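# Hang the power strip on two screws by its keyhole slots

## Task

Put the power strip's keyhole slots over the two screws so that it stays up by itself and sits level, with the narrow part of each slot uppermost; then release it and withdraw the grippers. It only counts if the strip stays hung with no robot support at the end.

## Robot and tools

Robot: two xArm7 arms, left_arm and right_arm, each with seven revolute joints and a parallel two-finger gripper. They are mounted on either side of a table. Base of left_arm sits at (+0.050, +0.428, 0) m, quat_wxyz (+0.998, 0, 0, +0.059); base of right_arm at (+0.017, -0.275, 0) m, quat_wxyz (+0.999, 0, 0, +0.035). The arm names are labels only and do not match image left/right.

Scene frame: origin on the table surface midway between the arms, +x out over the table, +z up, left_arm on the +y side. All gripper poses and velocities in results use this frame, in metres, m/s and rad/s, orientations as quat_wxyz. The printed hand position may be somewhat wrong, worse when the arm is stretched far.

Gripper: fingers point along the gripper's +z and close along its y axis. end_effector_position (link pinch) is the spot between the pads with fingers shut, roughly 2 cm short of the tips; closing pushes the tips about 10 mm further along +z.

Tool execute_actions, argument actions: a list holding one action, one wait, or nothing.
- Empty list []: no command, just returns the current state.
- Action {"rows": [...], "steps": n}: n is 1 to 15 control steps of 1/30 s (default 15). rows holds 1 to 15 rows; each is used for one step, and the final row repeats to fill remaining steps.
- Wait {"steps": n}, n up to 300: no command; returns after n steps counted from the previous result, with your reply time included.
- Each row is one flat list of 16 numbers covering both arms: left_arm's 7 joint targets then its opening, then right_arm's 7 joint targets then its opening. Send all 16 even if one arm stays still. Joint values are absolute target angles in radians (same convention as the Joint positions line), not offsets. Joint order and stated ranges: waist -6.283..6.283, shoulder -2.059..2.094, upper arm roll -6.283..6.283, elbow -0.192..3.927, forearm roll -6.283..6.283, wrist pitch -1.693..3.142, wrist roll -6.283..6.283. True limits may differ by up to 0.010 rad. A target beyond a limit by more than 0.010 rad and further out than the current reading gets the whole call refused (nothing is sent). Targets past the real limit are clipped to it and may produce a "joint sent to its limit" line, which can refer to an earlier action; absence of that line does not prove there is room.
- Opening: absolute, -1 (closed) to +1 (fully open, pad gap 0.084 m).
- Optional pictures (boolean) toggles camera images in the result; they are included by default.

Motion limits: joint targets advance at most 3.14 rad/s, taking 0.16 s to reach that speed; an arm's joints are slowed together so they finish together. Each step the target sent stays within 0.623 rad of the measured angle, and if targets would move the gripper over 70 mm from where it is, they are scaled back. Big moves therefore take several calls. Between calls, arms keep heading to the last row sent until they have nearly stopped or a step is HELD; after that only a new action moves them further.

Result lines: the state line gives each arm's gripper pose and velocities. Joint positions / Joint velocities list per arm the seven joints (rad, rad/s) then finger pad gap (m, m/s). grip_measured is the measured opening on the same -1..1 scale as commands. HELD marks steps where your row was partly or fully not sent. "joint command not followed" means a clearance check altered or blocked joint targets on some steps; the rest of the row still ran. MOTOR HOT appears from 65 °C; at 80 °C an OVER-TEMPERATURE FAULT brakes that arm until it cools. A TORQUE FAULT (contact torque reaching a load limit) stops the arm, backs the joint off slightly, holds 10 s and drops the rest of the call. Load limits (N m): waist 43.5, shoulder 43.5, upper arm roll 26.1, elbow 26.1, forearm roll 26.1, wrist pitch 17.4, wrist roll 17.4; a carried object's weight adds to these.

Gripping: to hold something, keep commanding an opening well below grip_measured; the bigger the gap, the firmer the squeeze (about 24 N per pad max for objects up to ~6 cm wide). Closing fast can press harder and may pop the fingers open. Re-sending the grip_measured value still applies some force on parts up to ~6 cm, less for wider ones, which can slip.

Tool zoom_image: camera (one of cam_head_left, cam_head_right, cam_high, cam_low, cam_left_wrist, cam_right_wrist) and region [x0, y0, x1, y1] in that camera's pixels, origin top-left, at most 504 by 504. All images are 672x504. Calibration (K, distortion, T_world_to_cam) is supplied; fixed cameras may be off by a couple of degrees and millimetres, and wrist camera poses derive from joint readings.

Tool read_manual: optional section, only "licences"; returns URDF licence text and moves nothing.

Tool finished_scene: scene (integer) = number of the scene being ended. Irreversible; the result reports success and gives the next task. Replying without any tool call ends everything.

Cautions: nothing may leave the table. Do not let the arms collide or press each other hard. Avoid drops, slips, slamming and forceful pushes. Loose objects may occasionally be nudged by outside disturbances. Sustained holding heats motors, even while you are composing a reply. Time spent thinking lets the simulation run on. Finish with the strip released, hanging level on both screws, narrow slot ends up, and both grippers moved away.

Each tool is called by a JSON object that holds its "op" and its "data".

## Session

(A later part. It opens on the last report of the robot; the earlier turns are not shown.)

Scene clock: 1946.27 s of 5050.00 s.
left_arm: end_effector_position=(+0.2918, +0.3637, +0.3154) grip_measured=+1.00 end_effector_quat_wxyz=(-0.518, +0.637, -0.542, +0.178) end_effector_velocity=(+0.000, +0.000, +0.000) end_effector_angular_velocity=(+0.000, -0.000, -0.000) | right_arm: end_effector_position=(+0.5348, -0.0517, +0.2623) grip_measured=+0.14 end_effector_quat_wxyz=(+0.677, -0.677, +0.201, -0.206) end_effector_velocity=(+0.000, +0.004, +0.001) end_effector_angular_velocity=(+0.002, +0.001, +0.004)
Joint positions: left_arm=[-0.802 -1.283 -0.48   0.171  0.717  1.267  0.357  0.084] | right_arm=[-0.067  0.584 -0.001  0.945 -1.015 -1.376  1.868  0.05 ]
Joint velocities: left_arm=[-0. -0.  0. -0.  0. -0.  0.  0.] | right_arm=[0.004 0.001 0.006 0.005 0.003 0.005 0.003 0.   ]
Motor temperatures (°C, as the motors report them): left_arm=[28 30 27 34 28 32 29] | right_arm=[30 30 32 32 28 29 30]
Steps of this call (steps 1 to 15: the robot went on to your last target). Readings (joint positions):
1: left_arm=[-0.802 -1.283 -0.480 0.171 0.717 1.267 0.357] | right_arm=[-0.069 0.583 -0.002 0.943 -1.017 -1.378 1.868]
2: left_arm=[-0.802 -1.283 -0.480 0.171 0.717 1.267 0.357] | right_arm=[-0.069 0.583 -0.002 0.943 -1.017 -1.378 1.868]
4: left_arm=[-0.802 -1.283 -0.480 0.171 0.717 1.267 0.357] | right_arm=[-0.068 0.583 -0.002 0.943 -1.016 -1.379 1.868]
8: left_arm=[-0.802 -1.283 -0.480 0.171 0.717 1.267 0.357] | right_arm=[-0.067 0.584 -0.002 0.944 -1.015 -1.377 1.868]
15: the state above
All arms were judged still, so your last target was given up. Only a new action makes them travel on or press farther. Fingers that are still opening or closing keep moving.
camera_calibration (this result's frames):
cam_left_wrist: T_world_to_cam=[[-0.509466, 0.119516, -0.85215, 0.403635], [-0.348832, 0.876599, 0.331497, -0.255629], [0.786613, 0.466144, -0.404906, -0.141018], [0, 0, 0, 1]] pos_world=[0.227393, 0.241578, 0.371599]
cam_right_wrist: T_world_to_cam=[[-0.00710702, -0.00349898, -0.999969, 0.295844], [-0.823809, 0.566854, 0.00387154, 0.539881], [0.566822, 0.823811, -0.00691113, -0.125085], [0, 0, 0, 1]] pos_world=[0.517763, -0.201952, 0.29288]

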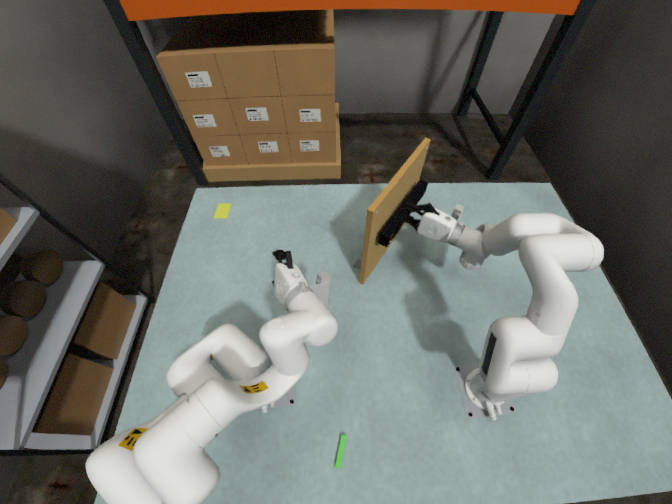

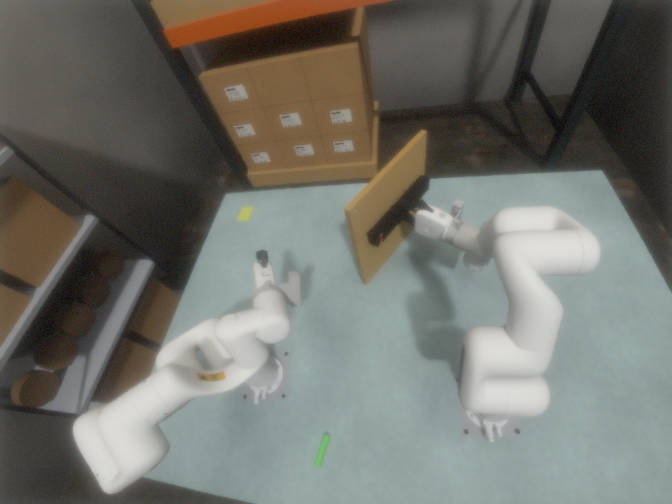

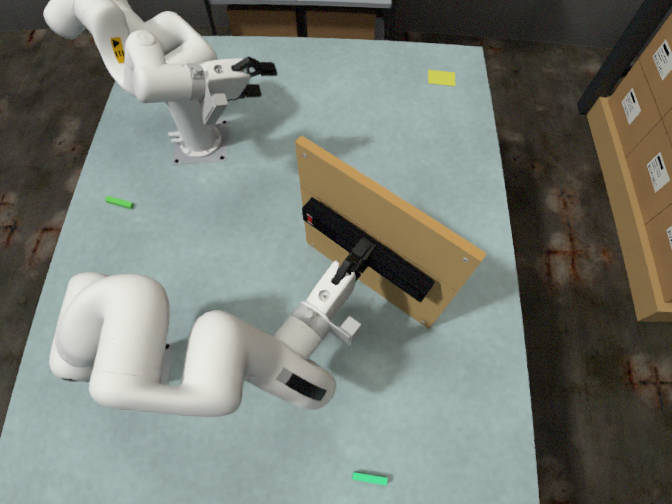

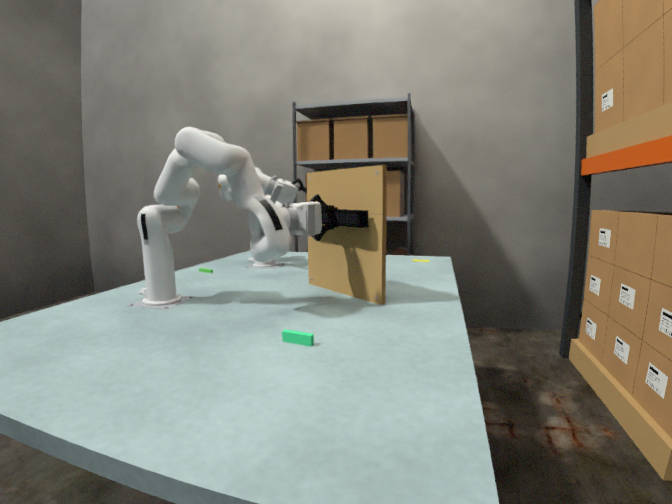

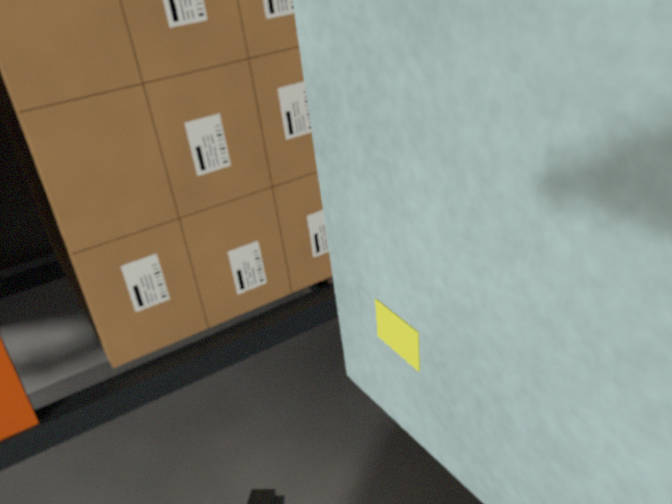

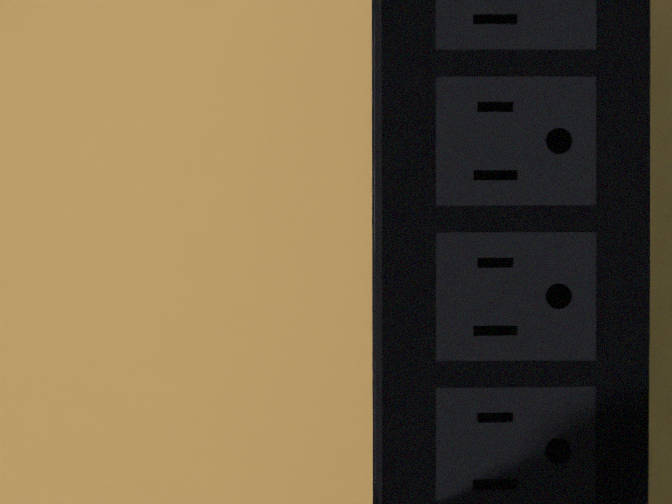

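{"op": "execute_actions", "data": {"actions": [{"rows":[[-0.802,-1.283,-0.48,0.171,0.717,1.267,0.357,1,-0.058,0.5885,0,0.9548,-1.007,-1.372,1.870,-1]],"steps":15}]}}

Scene clock: 1969.63 s of 5050.00 s.
left_arm: end_effector_position=(+0.2918, +0.3637, +0.3154) grip_measured=+1.00 end_effector_quat_wxyz=(-0.518, +0.637, -0.542, +0.178) end_effector_velocity=(-0.000, -0.000, +0.001) end_effector_angular_velocity=(-0.001, -0.001, -0.000) | right_arm: end_effector_position=(+0.5358, -0.0462, +0.2626) grip_measured=+0.14 end_effector_quat_wxyz=(+0.678, -0.677, +0.199, -0.205) end_effector_velocity=(+0.001, -0.000, +0.001) end_effector_angular_velocity=(-0.000, -0.003, -0.002)
Joint positions: left_arm=[-0.802 -1.283 -0.48   0.171  0.717  1.267  0.357  0.084] | right_arm=[-0.057  0.589  0.002  0.954 -1.008 -1.373  1.87   0.05 ]
Joint velocities: left_arm=[-0.     0.    -0.     0.002 -0.     0.    -0.     0.   ] | right_arm=[ 0.    -0.     0.     0.004  0.002  0.001  0.     0.   ]
Motor temperatures (°C, as the motors report them): left_arm=[28 30 27 34 28 32 29] | right_arm=[30 29 33 32 28 29 30]
Steps of this call (steps 1 to 90: nothing new was sent; then 19.87 s passed at rest; steps 91 to 105: all 15 steps of this action). Readings (joint positions):
91: left_arm=[-0.802 -1.283 -0.480 0.171 0.717 1.267 0.357] | right_arm=[-0.066 0.584 -0.000 0.945 -1.015 -1.376 1.868]
92: left_arm=[-0.802 -1.283 -0.480 0.171 0.717 1.267 0.357] | right_arm=[-0.065 0.585 -0.000 0.946 -1.014 -1.376 1.868]
94: left_arm=[-0.802 -1.283 -0.480 0.171 0.717 1.267 0.357] | right_arm=[-0.060 0.587 0.002 0.950 -1.011 -1.374 1.869]
98: left_arm=[-0.802 -1.283 -0.480 0.171 0.717 1.267 0.357] | right_arm=[-0.057 0.588 0.002 0.953 -1.009 -1.373 1.870]
105: the state above
camera_calibration (this result's frames):
cam_left_wrist: T_world_to_cam=[[-0.509466, 0.119516, -0.85215, 0.403635], [-0.348832, 0.876599, 0.331497, -0.255629], [0.786613, 0.466144, -0.404907, -0.141018], [0, 0, 0, 1]] pos_world=[0.227393, 0.241578, 0.371599]
cam_right_wrist: T_world_to_cam=[[-0.00649013, -0.00164338, -0.999978, 0.295937], [-0.826574, 0.562811, 0.00443976, 0.538696], [0.562791, 0.826584, -0.00501109, -0.128369], [0, 0, 0, 1]] pos_world=[0.519438, -0.19659, 0.292895]

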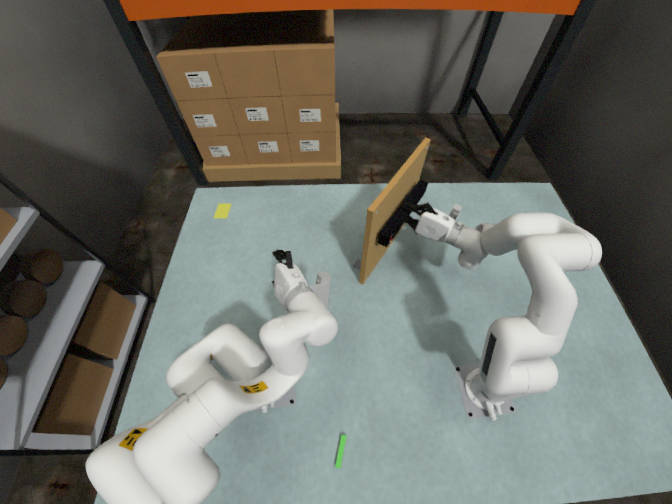

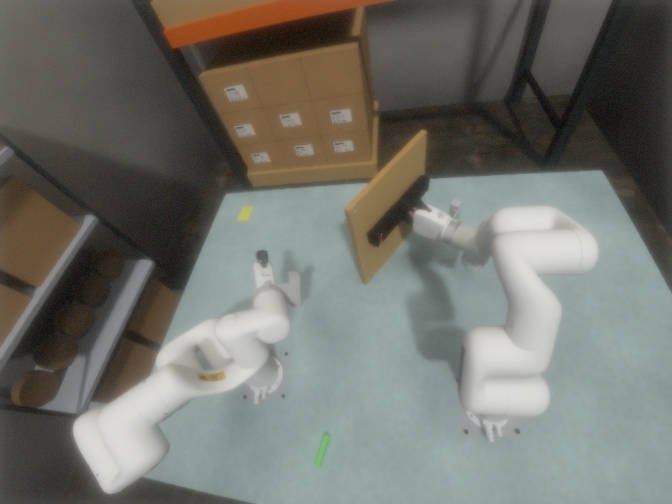

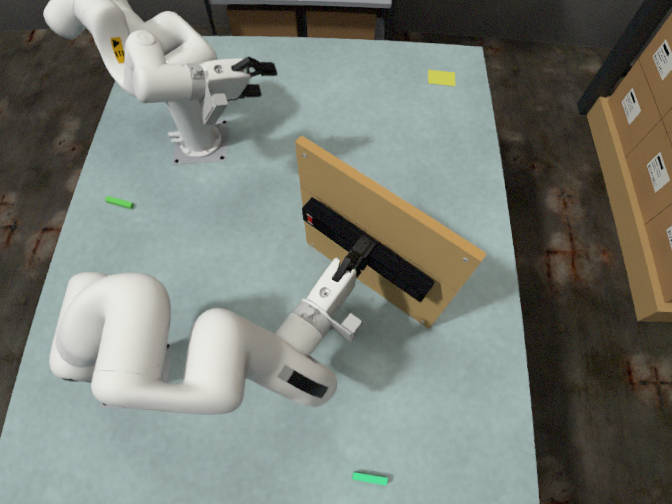

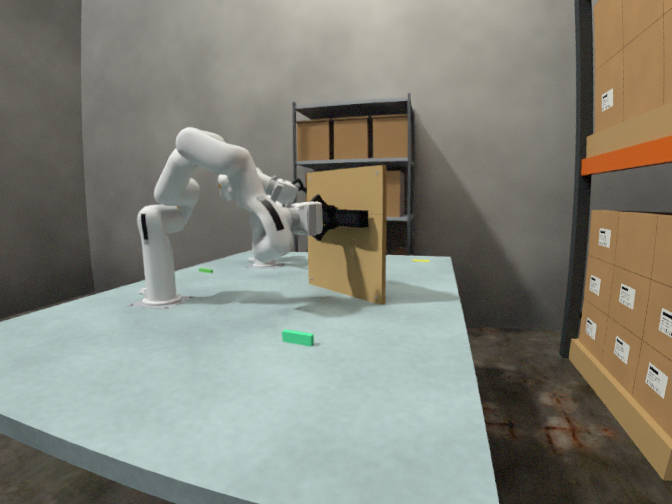

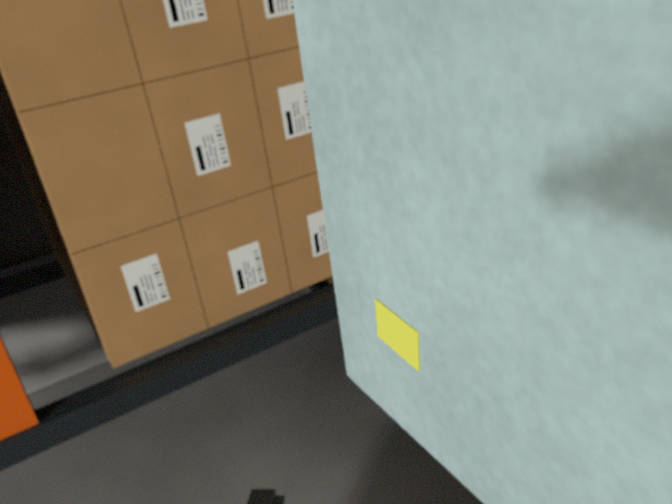

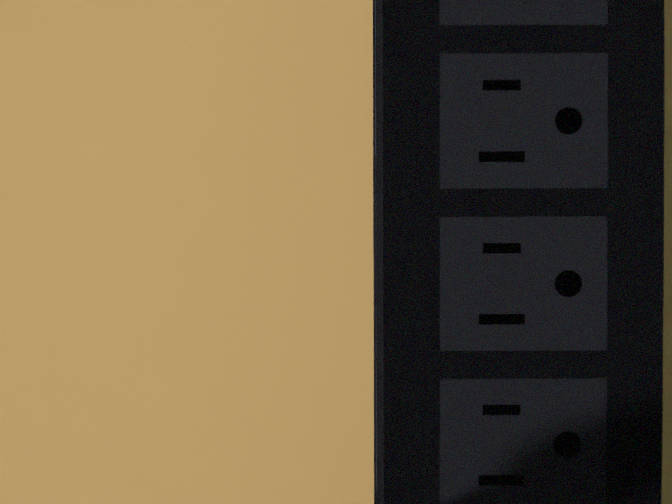

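{"op": "execute_actions", "data": {"actions": [{"rows":[[-0.802,-1.283,-0.48,0.171,0.717,1.267,0.357,1,-0.058,0.6005,0,0.9568,-1.007,-1.3768,1.862,-1],[-0.802,-1.283,-0.48,0.171,0.717,1.267,0.357,1,-0.058,0.6005,0,0.9568,-1.007,-1.3768,1.862,-1],[-0.802,-1.283,-0.48,0.171,0.717,1.267,0.357,1,-0.058,0.6005,0,0.9568,-1.007,-1.3768,1.862,-1],[-0.802,-1.283,-0.48,0.171,0.717,1.267,0.357,1,-0.058,0.6005,0,0.9568,-1.007,-1.3768,1.862,-1],[-0.802,-1.283,-0.48,0.171,0.717,1.267,0.357,1,-0.058,0.6125,0,0.9588,-1.007,-1.3816,1.854,-1],[-0.802,-1.283,-0.48,0.171,0.717,1.267,0.357,1,-0.058,0.6125,0,0.9588,-1.007,-1.3816,1.854,-1],[-0.802,-1.283,-0.48,0.171,0.717,1.267,0.357,1,-0.058,0.6125,0,0.9588,-1.007,-1.3816,1.854,-1],[-0.802,-1.283,-0.48,0.171,0.717,1.267,0.357,1,-0.058,0.6125,0,0.9588,-1.007,-1.3816,1.854,-1],[-0.802,-1.283,-0.48,0.171,0.717,1.267,0.357,1,-0.058,0.6245,0,0.9608,-1.007,-1.3864,1.846,-1]],"steps":15}]}}

Scene clock: 1987.30 s of 5050.00 s.
left_arm: end_effector_position=(+0.2918, +0.3637, +0.3154) grip_measured=+1.00 end_effector_quat_wxyz=(-0.518, +0.637, -0.542, +0.178) end_effector_velocity=(-0.000, +0.001, -0.000) end_effector_angular_velocity=(+0.001, +0.000, +0.002) | right_arm: end_effector_position=(+0.5375, -0.0490, +0.2520) grip_measured=+0.21 end_effector_quat_wxyz=(+0.678, -0.677, +0.199, -0.206) end_effector_velocity=(-0.001, -0.002, -0.019) end_effector_angular_velocity=(-0.017, +0.026, -0.003)
Joint positions: left_arm=[-0.802 -1.283 -0.48   0.171  0.717  1.267  0.357  0.084] | right_arm=[-0.059  0.621 -0.     0.963 -1.005 -1.388  1.849  0.053]
Joint velocities: left_arm=[ 0.001 -0.    -0.001 -0.001 -0.     0.001 -0.    -0.   ] | right_arm=[-0.001  0.027 -0.006 -0.006 -0.005  0.006 -0.012  0.007]
Motor temperatures (°C, as the motors report them): left_arm=[28 30 27 34 28 32 29] | right_arm=[30 30 32 32 28 29 30]
Steps of this call (steps 1 to 15: the robot went on to your last target; steps 16 to 90: nothing new was sent; then 14.17 s passed at rest; steps 91 to 105: all 15 steps of this action). Readings (joint positions):
91: left_arm=[-0.802 -1.283 -0.480 0.171 0.717 1.267 0.357] | right_arm=[-0.058 0.589 0.000 0.955 -1.007 -1.372 1.870]
92: left_arm=[-0.802 -1.283 -0.480 0.171 0.717 1.267 0.357] | right_arm=[-0.058 0.590 0.000 0.956 -1.007 -1.373 1.868]
94: left_arm=[-0.802 -1.283 -0.480 0.171 0.717 1.267 0.357] | right_arm=[-0.058 0.595 0.000 0.957 -1.006 -1.377 1.865]
98: left_arm=[-0.802 -1.283 -0.480 0.171 0.717 1.267 0.357] | right_arm=[-0.058 0.604 0.001 0.961 -1.005 -1.385 1.859]
105: the state above
camera_calibration (this result's frames):
cam_left_wrist: T_world_to_cam=[[-0.509466, 0.119516, -0.85215, 0.403635], [-0.348832, 0.876599, 0.331497, -0.255629], [0.786614, 0.466144, -0.404906, -0.141018], [0, 0, 0, 1]] pos_world=[0.227393, 0.241578, 0.371599]
cam_right_wrist: T_world_to_cam=[[-0.00432927, -0.00154271, -0.999989, 0.284258], [-0.825135, 0.564929, 0.00270074, 0.541488], [0.564919, 0.825138, -0.00371868, -0.128578], [0, 0, 0, 1]] pos_world=[0.520667, -0.199369, 0.282314]

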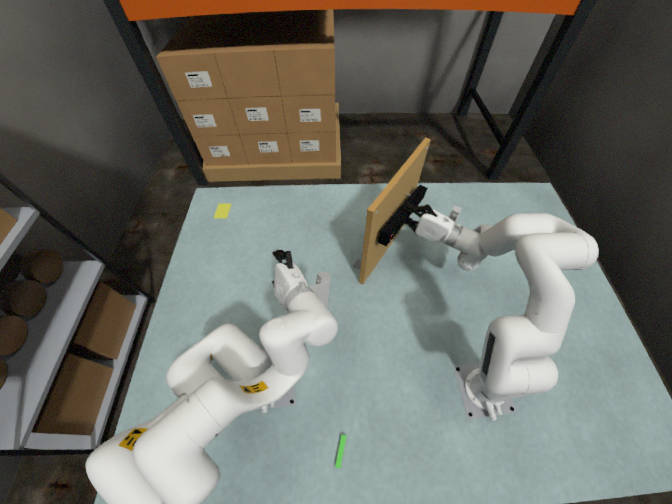

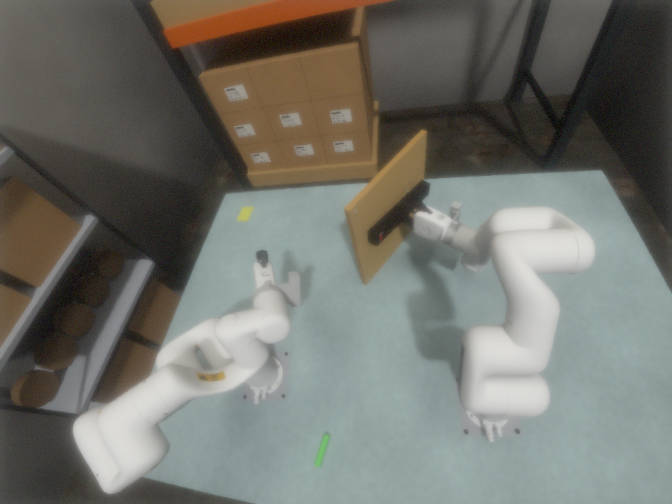

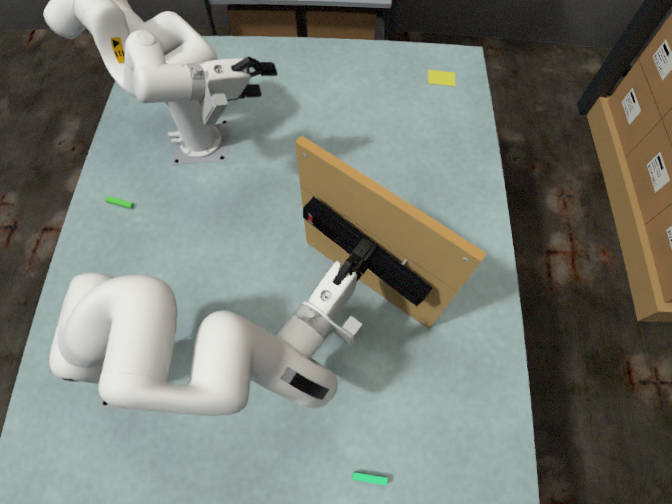

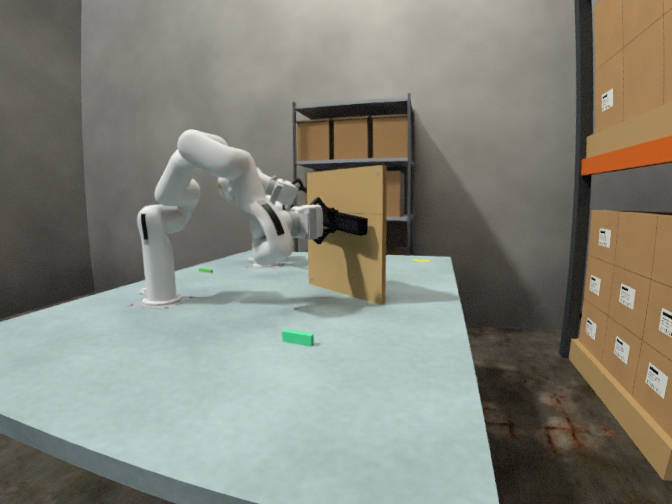

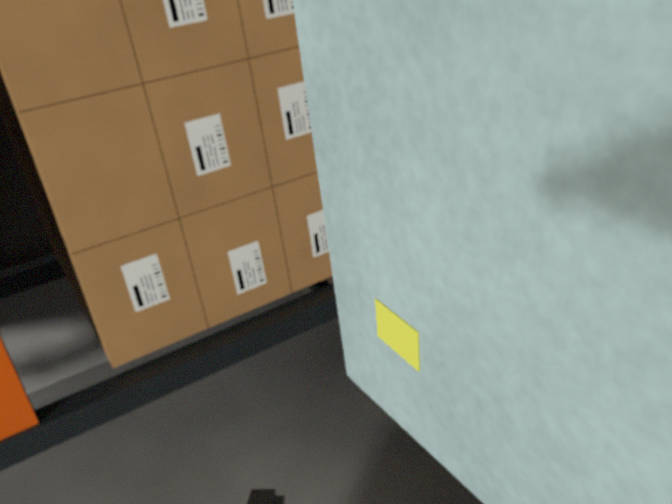

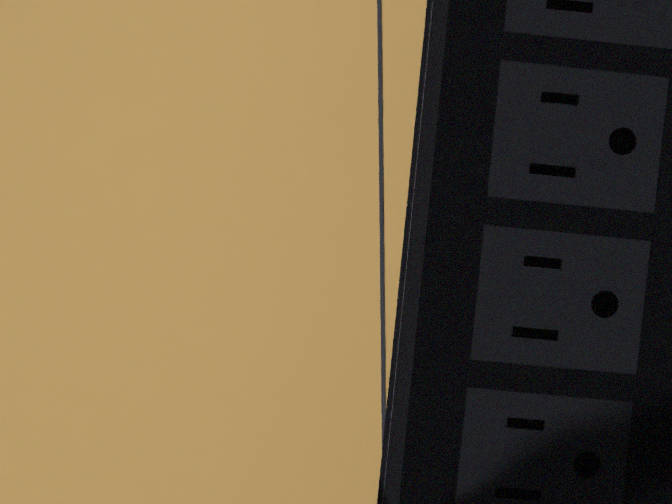

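{"op": "execute_actions", "data": {"actions": [{"rows":[[-0.802,-1.283,-0.48,0.171,0.717,1.267,0.357,1,-0.058,0.6125,0,0.9588,-1.007,-1.3816,1.854,-1],[-0.802,-1.283,-0.48,0.171,0.717,1.267,0.357,1,-0.058,0.6125,0,0.9588,-1.007,-1.3816,1.854,-1],[-0.802,-1.283,-0.48,0.171,0.717,1.267,0.357,1,-0.058,0.6125,0,0.9588,-1.007,-1.3816,1.854,-1],[-0.802,-1.283,-0.48,0.171,0.717,1.267,0.357,1,-0.058,0.6005,0,0.9568,-1.007,-1.3768,1.862,-1],[-0.802,-1.283,-0.48,0.171,0.717,1.267,0.357,1,-0.058,0.6005,0,0.9568,-1.007,-1.3768,1.862,-1],[-0.802,-1.283,-0.48,0.171,0.717,1.267,0.357,1,-0.058,0.6005,0,0.9568,-1.007,-1.3768,1.862,-1],[-0.802,-1.283,-0.48,0.171,0.717,1.267,0.357,1,-0.058,0.5885,0,0.9548,-1.007,-1.372,1.870,-1]],"steps":15}]}}

Scene clock: 2000.97 s of 5050.00 s.
left_arm: end_effector_position=(+0.2918, +0.3637, +0.3154) grip_measured=+1.00 end_effector_quat_wxyz=(-0.518, +0.637, -0.542, +0.178) end_effector_velocity=(-0.000, -0.000, +0.000) end_effector_angular_velocity=(+0.001, +0.001, -0.000) | right_arm: end_effector_position=(+0.5361, -0.0466, +0.2611) grip_measured=+0.15 end_effector_quat_wxyz=(+0.677, -0.678, +0.200, -0.205) end_effector_velocity=(+0.001, -0.001, +0.001) end_effector_angular_velocity=(+0.002, +0.006, -0.005)
Joint positions: left_arm=[-0.802 -1.283 -0.48   0.171  0.717  1.267  0.357  0.084] | right_arm=[-0.057  0.591  0.001  0.953 -1.008 -1.371  1.869  0.05 ]
Joint velocities: left_arm=[-0.001  0.001  0.001  0.001  0.001  0.001  0.    -0.   ] | right_arm=[-0.001 -0.005 -0.001 -0.003  0.002  0.003  0.009 -0.   ]
Motor temperatures (°C, as the motors report them): left_arm=[28 30 27 34 28 32 29] | right_arm=[30 30 32 31 28 29 30]
Steps of this call (steps 1 to 15: the robot went on to your last target; steps 16 to 90: nothing new was sent; then 10.17 s passed at rest; steps 91 to 105: all 15 steps of this action). Readings (joint positions):
91: left_arm=[-0.802 -1.283 -0.480 0.171 0.717 1.267 0.357] | right_arm=[-0.058 0.624 -0.000 0.961 -1.007 -1.386 1.846]
92: left_arm=[-0.802 -1.283 -0.480 0.171 0.717 1.267 0.357] | right_arm=[-0.058 0.623 -0.000 0.960 -1.007 -1.385 1.848]
94: left_arm=[-0.802 -1.283 -0.480 0.171 0.717 1.267 0.357] | right_arm=[-0.058 0.618 -0.001 0.958 -1.007 -1.382 1.851]
98: left_arm=[-0.802 -1.283 -0.480 0.171 0.717 1.267 0.357] | right_arm=[-0.058 0.603 0.000 0.956 -1.008 -1.376 1.860]
105: the state above
camera_calibration (this result's frames):
cam_left_wrist: T_world_to_cam=[[-0.509466, 0.119516, -0.852151, 0.403635], [-0.348832, 0.876599, 0.331497, -0.255629], [0.786614, 0.466144, -0.404906, -0.141018], [0, 0, 0, 1]] pos_world=[0.227393, 0.241578, 0.371599]
cam_right_wrist: T_world_to_cam=[[-0.00823139, -0.00387932, -0.999959, 0.29531], [-0.825865, 0.563849, 0.00461085, 0.538791], [0.563808, 0.825869, -0.00784505, -0.12807], [0, 0, 0, 1]] pos_world=[0.519606, -0.196882, 0.291809]

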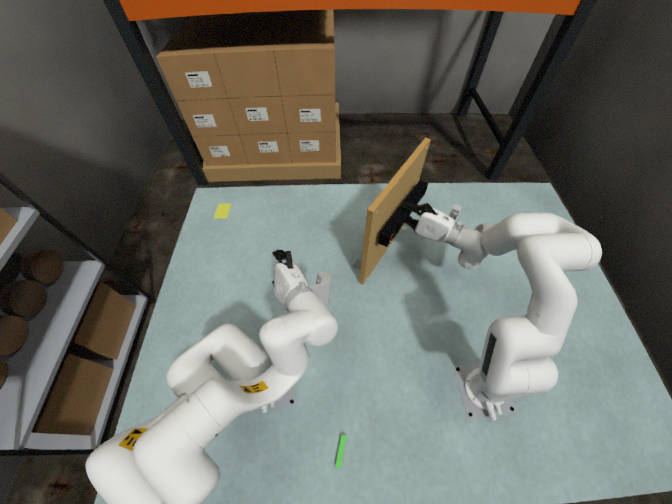

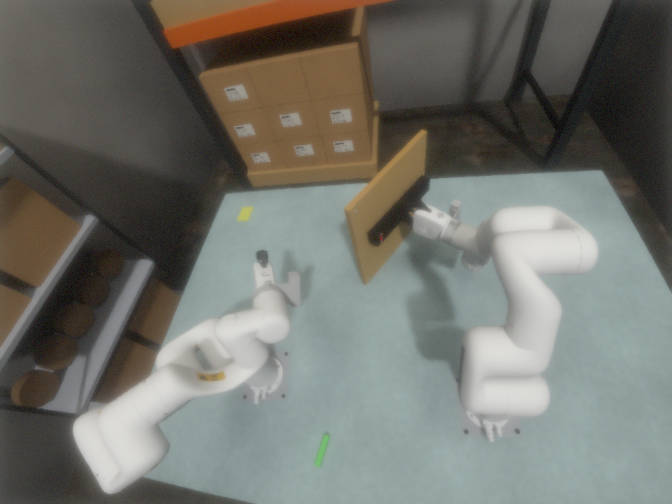

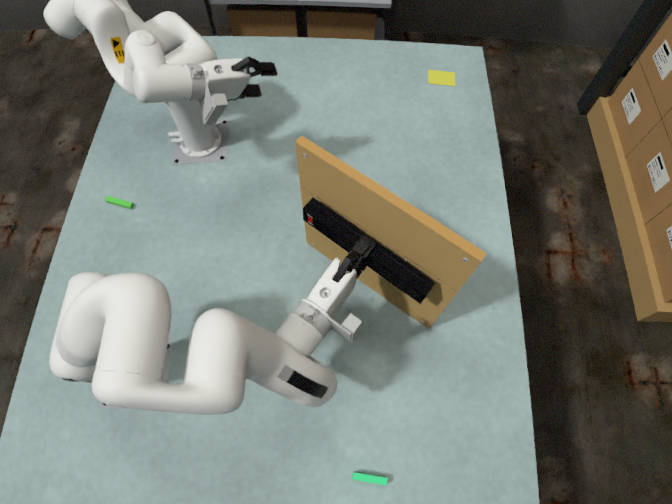

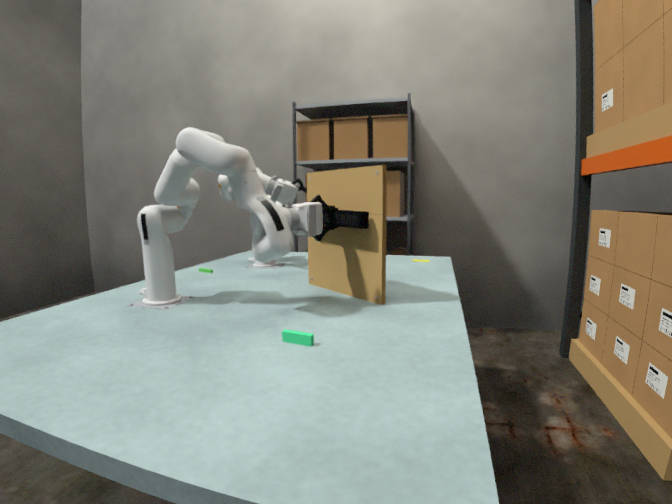

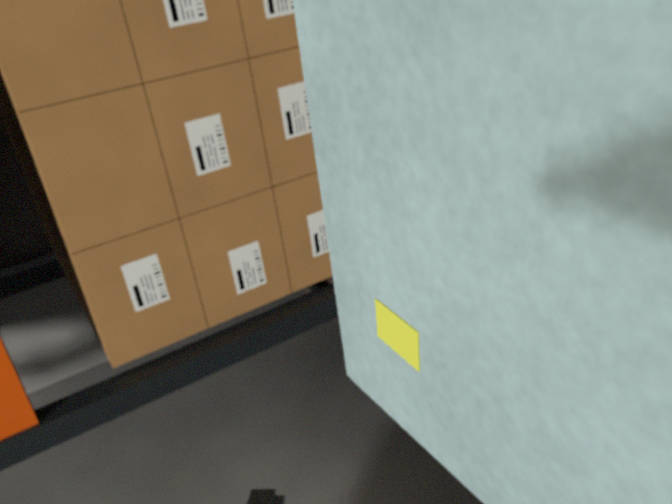

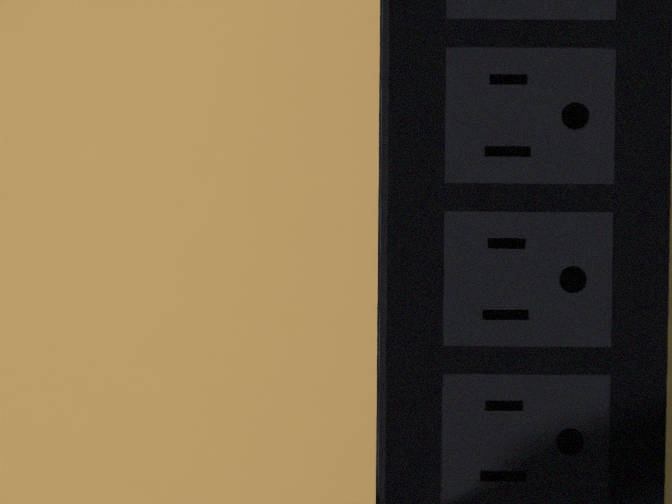

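{"op": "execute_actions", "data": {"actions": [{"rows":[[-0.802,-1.283,-0.48,0.171,0.717,1.267,0.357,1,-0.056,0.588,0,0.9565,-1.005,-1.3705,1.871,-1],[-0.802,-1.283,-0.48,0.171,0.717,1.267,0.357,1,-0.056,0.588,0,0.9565,-1.005,-1.3705,1.871,-1],[-0.802,-1.283,-0.48,0.171,0.717,1.267,0.357,1,-0.056,0.588,0,0.9565,-1.005,-1.3705,1.871,-1],[-0.802,-1.283,-0.48,0.171,0.717,1.267,0.357,1,-0.056,0.588,0,0.9565,-1.005,-1.3705,1.871,-1],[-0.802,-1.283,-0.48,0.171,0.717,1.267,0.357,1,-0.055,0.585,0,0.957,-1.004,-1.369,1.873,-1],[-0.802,-1.283,-0.48,0.171,0.717,1.267,0.357,1,-0.055,0.585,0,0.957,-1.004,-1.369,1.873,-1],[-0.802,-1.283,-0.48,0.171,0.717,1.267,0.357,1,-0.055,0.585,0,0.957,-1.004,-1.369,1.873,-1],[-0.802,-1.283,-0.48,0.171,0.717,1.267,0.357,1,-0.055,0.585,0,0.957,-1.004,-1.369,1.873,-1],[-0.802,-1.283,-0.48,0.171,0.717,1.267,0.357,1,-0.054,0.582,0,0.9575,-1.003,-1.3675,1.875,-1]],"steps":15}]}}

Scene clock: 2011.57 s of 5050.00 s.
left_arm: end_effector_position=(+0.2918, +0.3637, +0.3154) grip_measured=+1.00 end_effector_quat_wxyz=(-0.518, +0.637, -0.542, +0.178) end_effector_velocity=(+0.000, -0.000, -0.000) end_effector_angular_velocity=(-0.001, +0.001, -0.001) | right_arm: end_effector_position=(+0.5379, -0.0458, +0.2664) grip_measured=+0.14 end_effector_quat_wxyz=(+0.678, -0.676, +0.199, -0.207) end_effector_velocity=(-0.000, +0.003, +0.002) end_effector_angular_velocity=(+0.002, -0.000, +0.003)
Joint positions: left_arm=[-0.802 -1.283 -0.48   0.171  0.717  1.267  0.357  0.084] | right_arm=[-0.054  0.582  0.     0.958 -1.003 -1.368  1.875  0.05 ]
Joint velocities: left_arm=[-0.001 -0.     0.001  0.    -0.    -0.     0.     0.   ] | right_arm=[ 0.003 -0.004  0.003  0.001  0.002  0.003  0.004 -0.   ]
Motor temperatures (°C, as the motors report them): left_arm=[28 30 27 34 28 32 29] | right_arm=[30 30 32 32 28 29 30]
Steps of this call (steps 1 to 15: the robot went on to your last target; steps 16 to 90: nothing new was sent; then 7.10 s passed at rest; steps 91 to 105: all 15 steps of this action). Readings (joint positions):
91: left_arm=[-0.802 -1.283 -0.480 0.171 0.717 1.267 0.357] | right_arm=[-0.058 0.588 -0.000 0.955 -1.007 -1.372 1.870]
92: left_arm=[-0.802 -1.283 -0.480 0.171 0.717 1.267 0.357] | right_arm=[-0.058 0.588 -0.000 0.955 -1.007 -1.372 1.870]
94: left_arm=[-0.802 -1.283 -0.480 0.171 0.717 1.267 0.357] | right_arm=[-0.057 0.588 -0.000 0.956 -1.006 -1.371 1.871]
98: left_arm=[-0.802 -1.283 -0.480 0.171 0.717 1.267 0.357] | right_arm=[-0.056 0.586 -0.000 0.956 -1.005 -1.370 1.872]
105: the state above
camera_calibration (this result's frames):
cam_left_wrist: T_world_to_cam=[[-0.509466, 0.119516, -0.85215, 0.403635], [-0.348832, 0.876599, 0.331498, -0.255629], [0.786613, 0.466144, -0.404906, -0.141018], [0, 0, 0, 1]] pos_world=[0.227393, 0.241578, 0.371599]
cam_right_wrist: T_world_to_cam=[[-0.00228257, -0.00151684, -0.999996, 0.29753], [-0.824129, 0.566401, 0.001022, 0.53993], [0.566397, 0.824129, -0.00254292, -0.132551], [0, 0, 0, 1]] pos_world=[0.520728, -0.196126, 0.29664]

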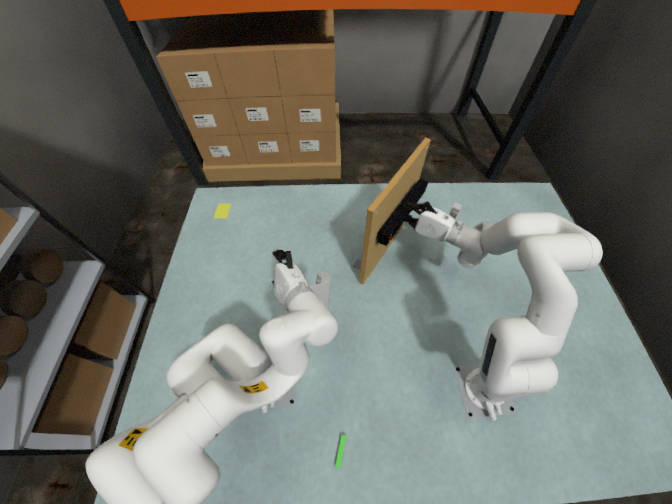

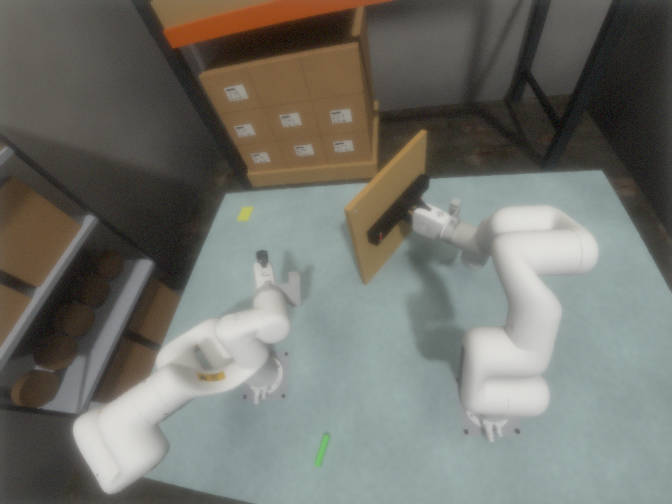

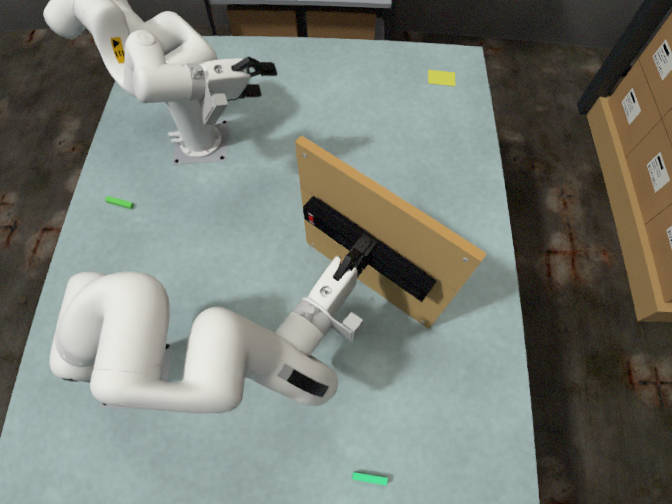

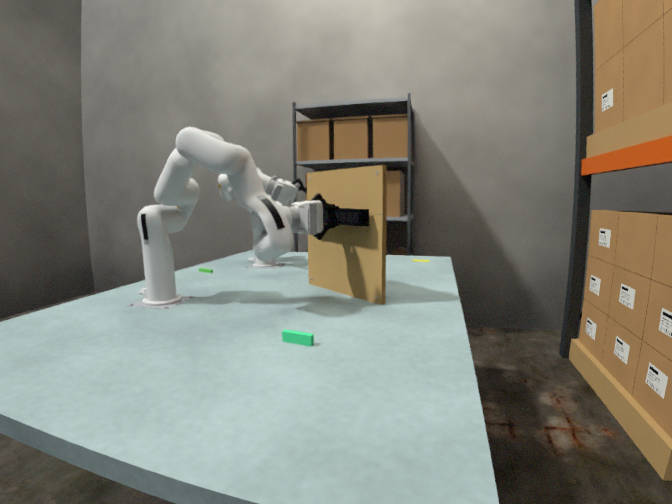

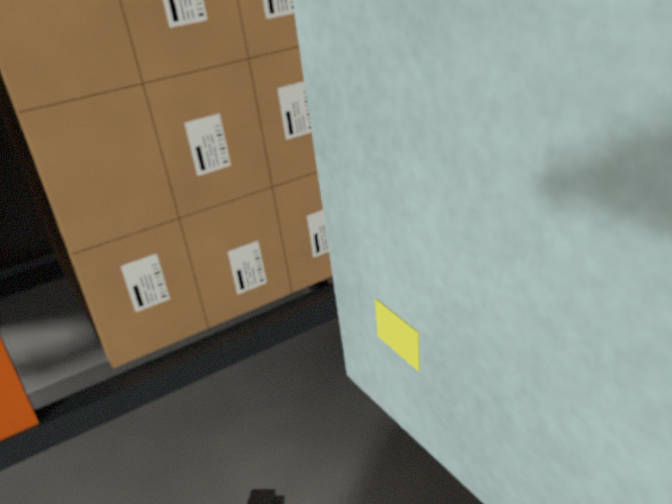

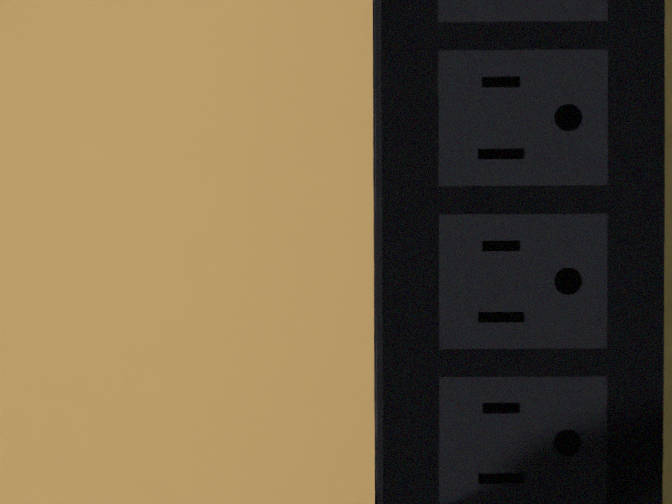

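{"op": "zoom_image", "data": {"camera": "cam_high", "region": [295,185,455,305]}}

Region (295, 185, 455, 305) of cam_high's 672x504 image, scaled by 3.150, with more detail than that image has; it fills the top 378 rows of this view, and the rest is white.

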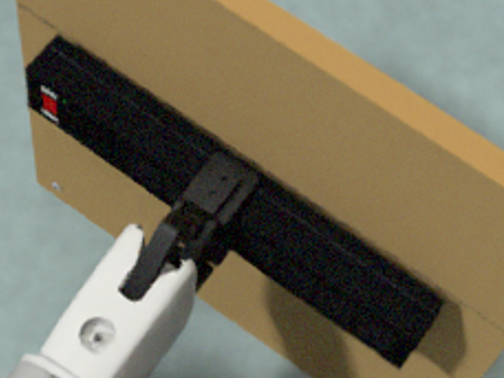

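{"op": "execute_actions", "data": {"actions": [{"rows":[[-0.802,-1.283,-0.48,0.171,0.717,1.267,0.357,1,-0.0555,0.5835,0,0.9605,-1.003,-1.3675,1.875,-1],[-0.802,-1.283,-0.48,0.171,0.717,1.267,0.357,1,-0.0555,0.5835,0,0.9605,-1.003,-1.3675,1.875,-1],[-0.802,-1.283,-0.48,0.171,0.717,1.267,0.357,1,-0.0555,0.5835,0,0.9605,-1.003,-1.3675,1.875,-1],[-0.802,-1.283,-0.48,0.171,0.717,1.267,0.357,1,-0.0555,0.5895,0,0.9615,-1.003,-1.370,1.871,-1],[-0.802,-1.283,-0.48,0.171,0.717,1.267,0.357,1,-0.0555,0.5895,0,0.9615,-1.003,-1.370,1.871,-1],[-0.802,-1.283,-0.48,0.171,0.717,1.267,0.357,1,-0.0555,0.5895,0,0.9615,-1.003,-1.370,1.871,-1],[-0.802,-1.283,-0.48,0.171,0.717,1.267,0.357,1,-0.0555,0.5955,0,0.9625,-1.003,-1.3724,1.867,-1],[-0.802,-1.283,-0.48,0.171,0.717,1.267,0.357,1,-0.0555,0.5955,0,0.9625,-1.003,-1.3724,1.867,-1],[-0.802,-1.283,-0.48,0.171,0.717,1.267,0.357,1,-0.0555,0.5955,0,0.9625,-1.003,-1.3724,1.867,-1],[-0.802,-1.283,-0.48,0.171,0.717,1.267,0.357,1,-0.0555,0.6015,0,0.9635,-1.003,-1.3748,1.863,-1]],"steps":15}]}}

Scene clock: 2039.60 s of 5050.00 s.
left_arm: end_effector_position=(+0.2918, +0.3637, +0.3154) grip_measured=+1.00 end_effector_quat_wxyz=(-0.518, +0.637, -0.542, +0.178) end_effector_velocity=(-0.000, -0.000, +0.000) end_effector_angular_velocity=(+0.000, -0.000, -0.001) | right_arm: end_effector_position=(+0.5385, -0.0462, +0.2630) grip_measured=+0.14 end_effector_quat_wxyz=(+0.680, -0.675, +0.197, -0.208) end_effector_velocity=(+0.000, -0.001, -0.003) end_effector_angular_velocity=(+0.002, -0.004, -0.000)
Joint positions: left_arm=[-0.802 -1.283 -0.48   0.171  0.717  1.267  0.357  0.084] | right_arm=[-0.055  0.598  0.002  0.965 -1.003 -1.378  1.864  0.05 ]
Joint velocities: left_arm=[-0.001  0.    -0.     0.001 -0.     0.001  0.001 -0.   ] | right_arm=[-0.001  0.012  0.001  0.004  0.002 -0.008 -0.01   0.   ]
Motor temperatures (°C, as the motors report them): left_arm=[28 30 27 34 28 32 29] | right_arm=[30 30 32 32 28 29 30]
Steps of this call (steps 1 to 15: the robot went on to your last target; steps 16 to 90: nothing new was sent; then 24.53 s passed at rest; steps 91 to 105: all 15 steps of this action). Readings (joint positions):
91: left_arm=[-0.802 -1.283 -0.480 0.171 0.717 1.267 0.357] | right_arm=[-0.054 0.582 0.000 0.958 -1.003 -1.368 1.875]
92: left_arm=[-0.802 -1.283 -0.480 0.171 0.717 1.267 0.357] | right_arm=[-0.054 0.582 0.000 0.958 -1.003 -1.368 1.875]
94: left_arm=[-0.802 -1.283 -0.480 0.171 0.717 1.267 0.357] | right_arm=[-0.055 0.583 0.000 0.959 -1.003 -1.368 1.875]
98: left_arm=[-0.802 -1.283 -0.480 0.171 0.717 1.267 0.357] | right_arm=[-0.055 0.589 0.000 0.961 -1.003 -1.370 1.871]
105: the state above
camera_calibration (this result's frames):
cam_left_wrist: T_world_to_cam=[[-0.509466, 0.119516, -0.85215, 0.403635], [-0.348832, 0.876599, 0.331497, -0.255629], [0.786614, 0.466144, -0.404907, -0.141018], [0, 0, 0, 1]] pos_world=[0.227393, 0.241578, 0.371599]
cam_right_wrist: T_world_to_cam=[[0.00313804, 0.00135395, -0.999994, 0.291345], [-0.825338, 0.564635, -0.00182547, 0.542058], [0.56463, 0.825339, 0.00288932, -0.132987], [0, 0, 0, 1]] pos_world=[0.521556, -0.1967, 0.292717]

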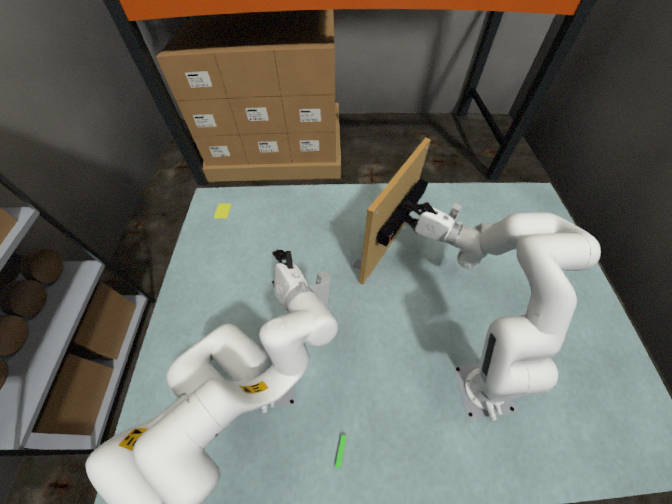

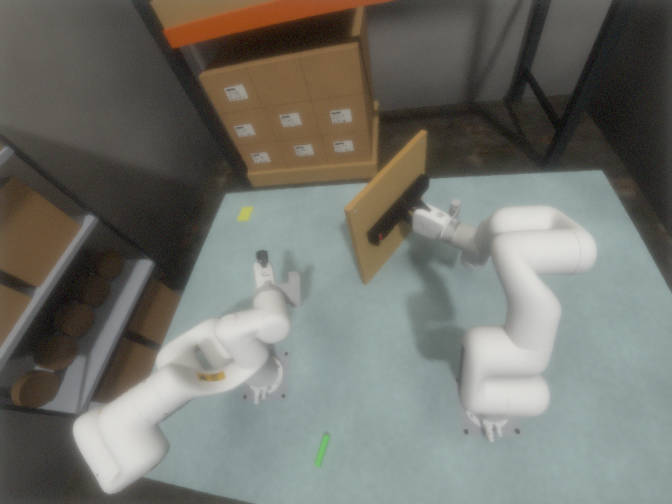

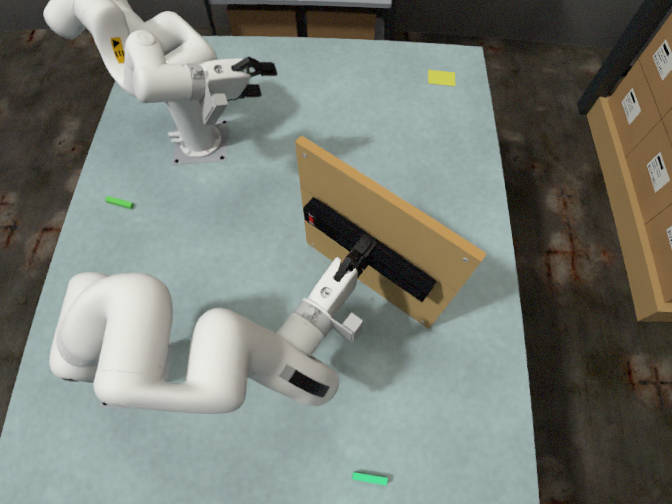

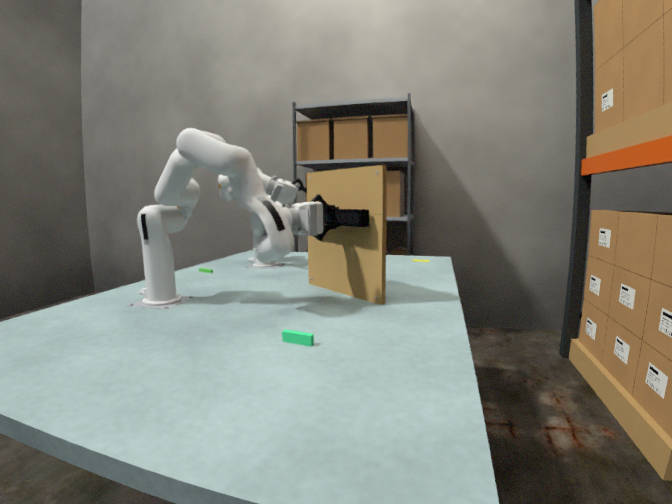

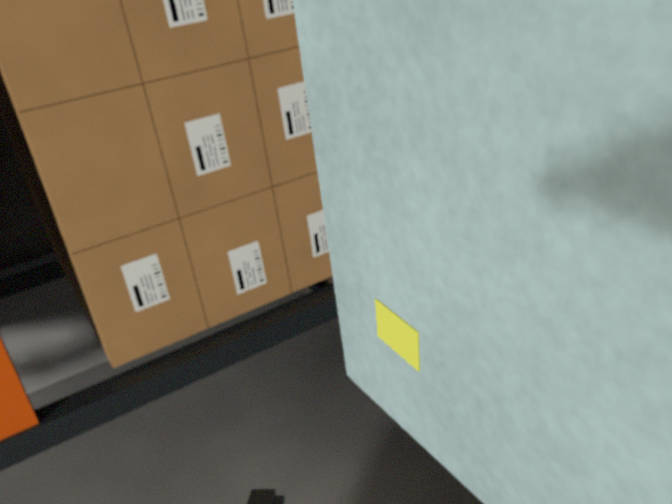

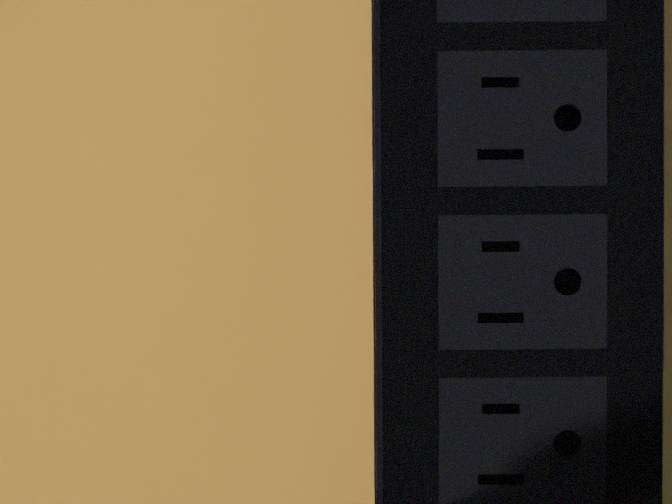

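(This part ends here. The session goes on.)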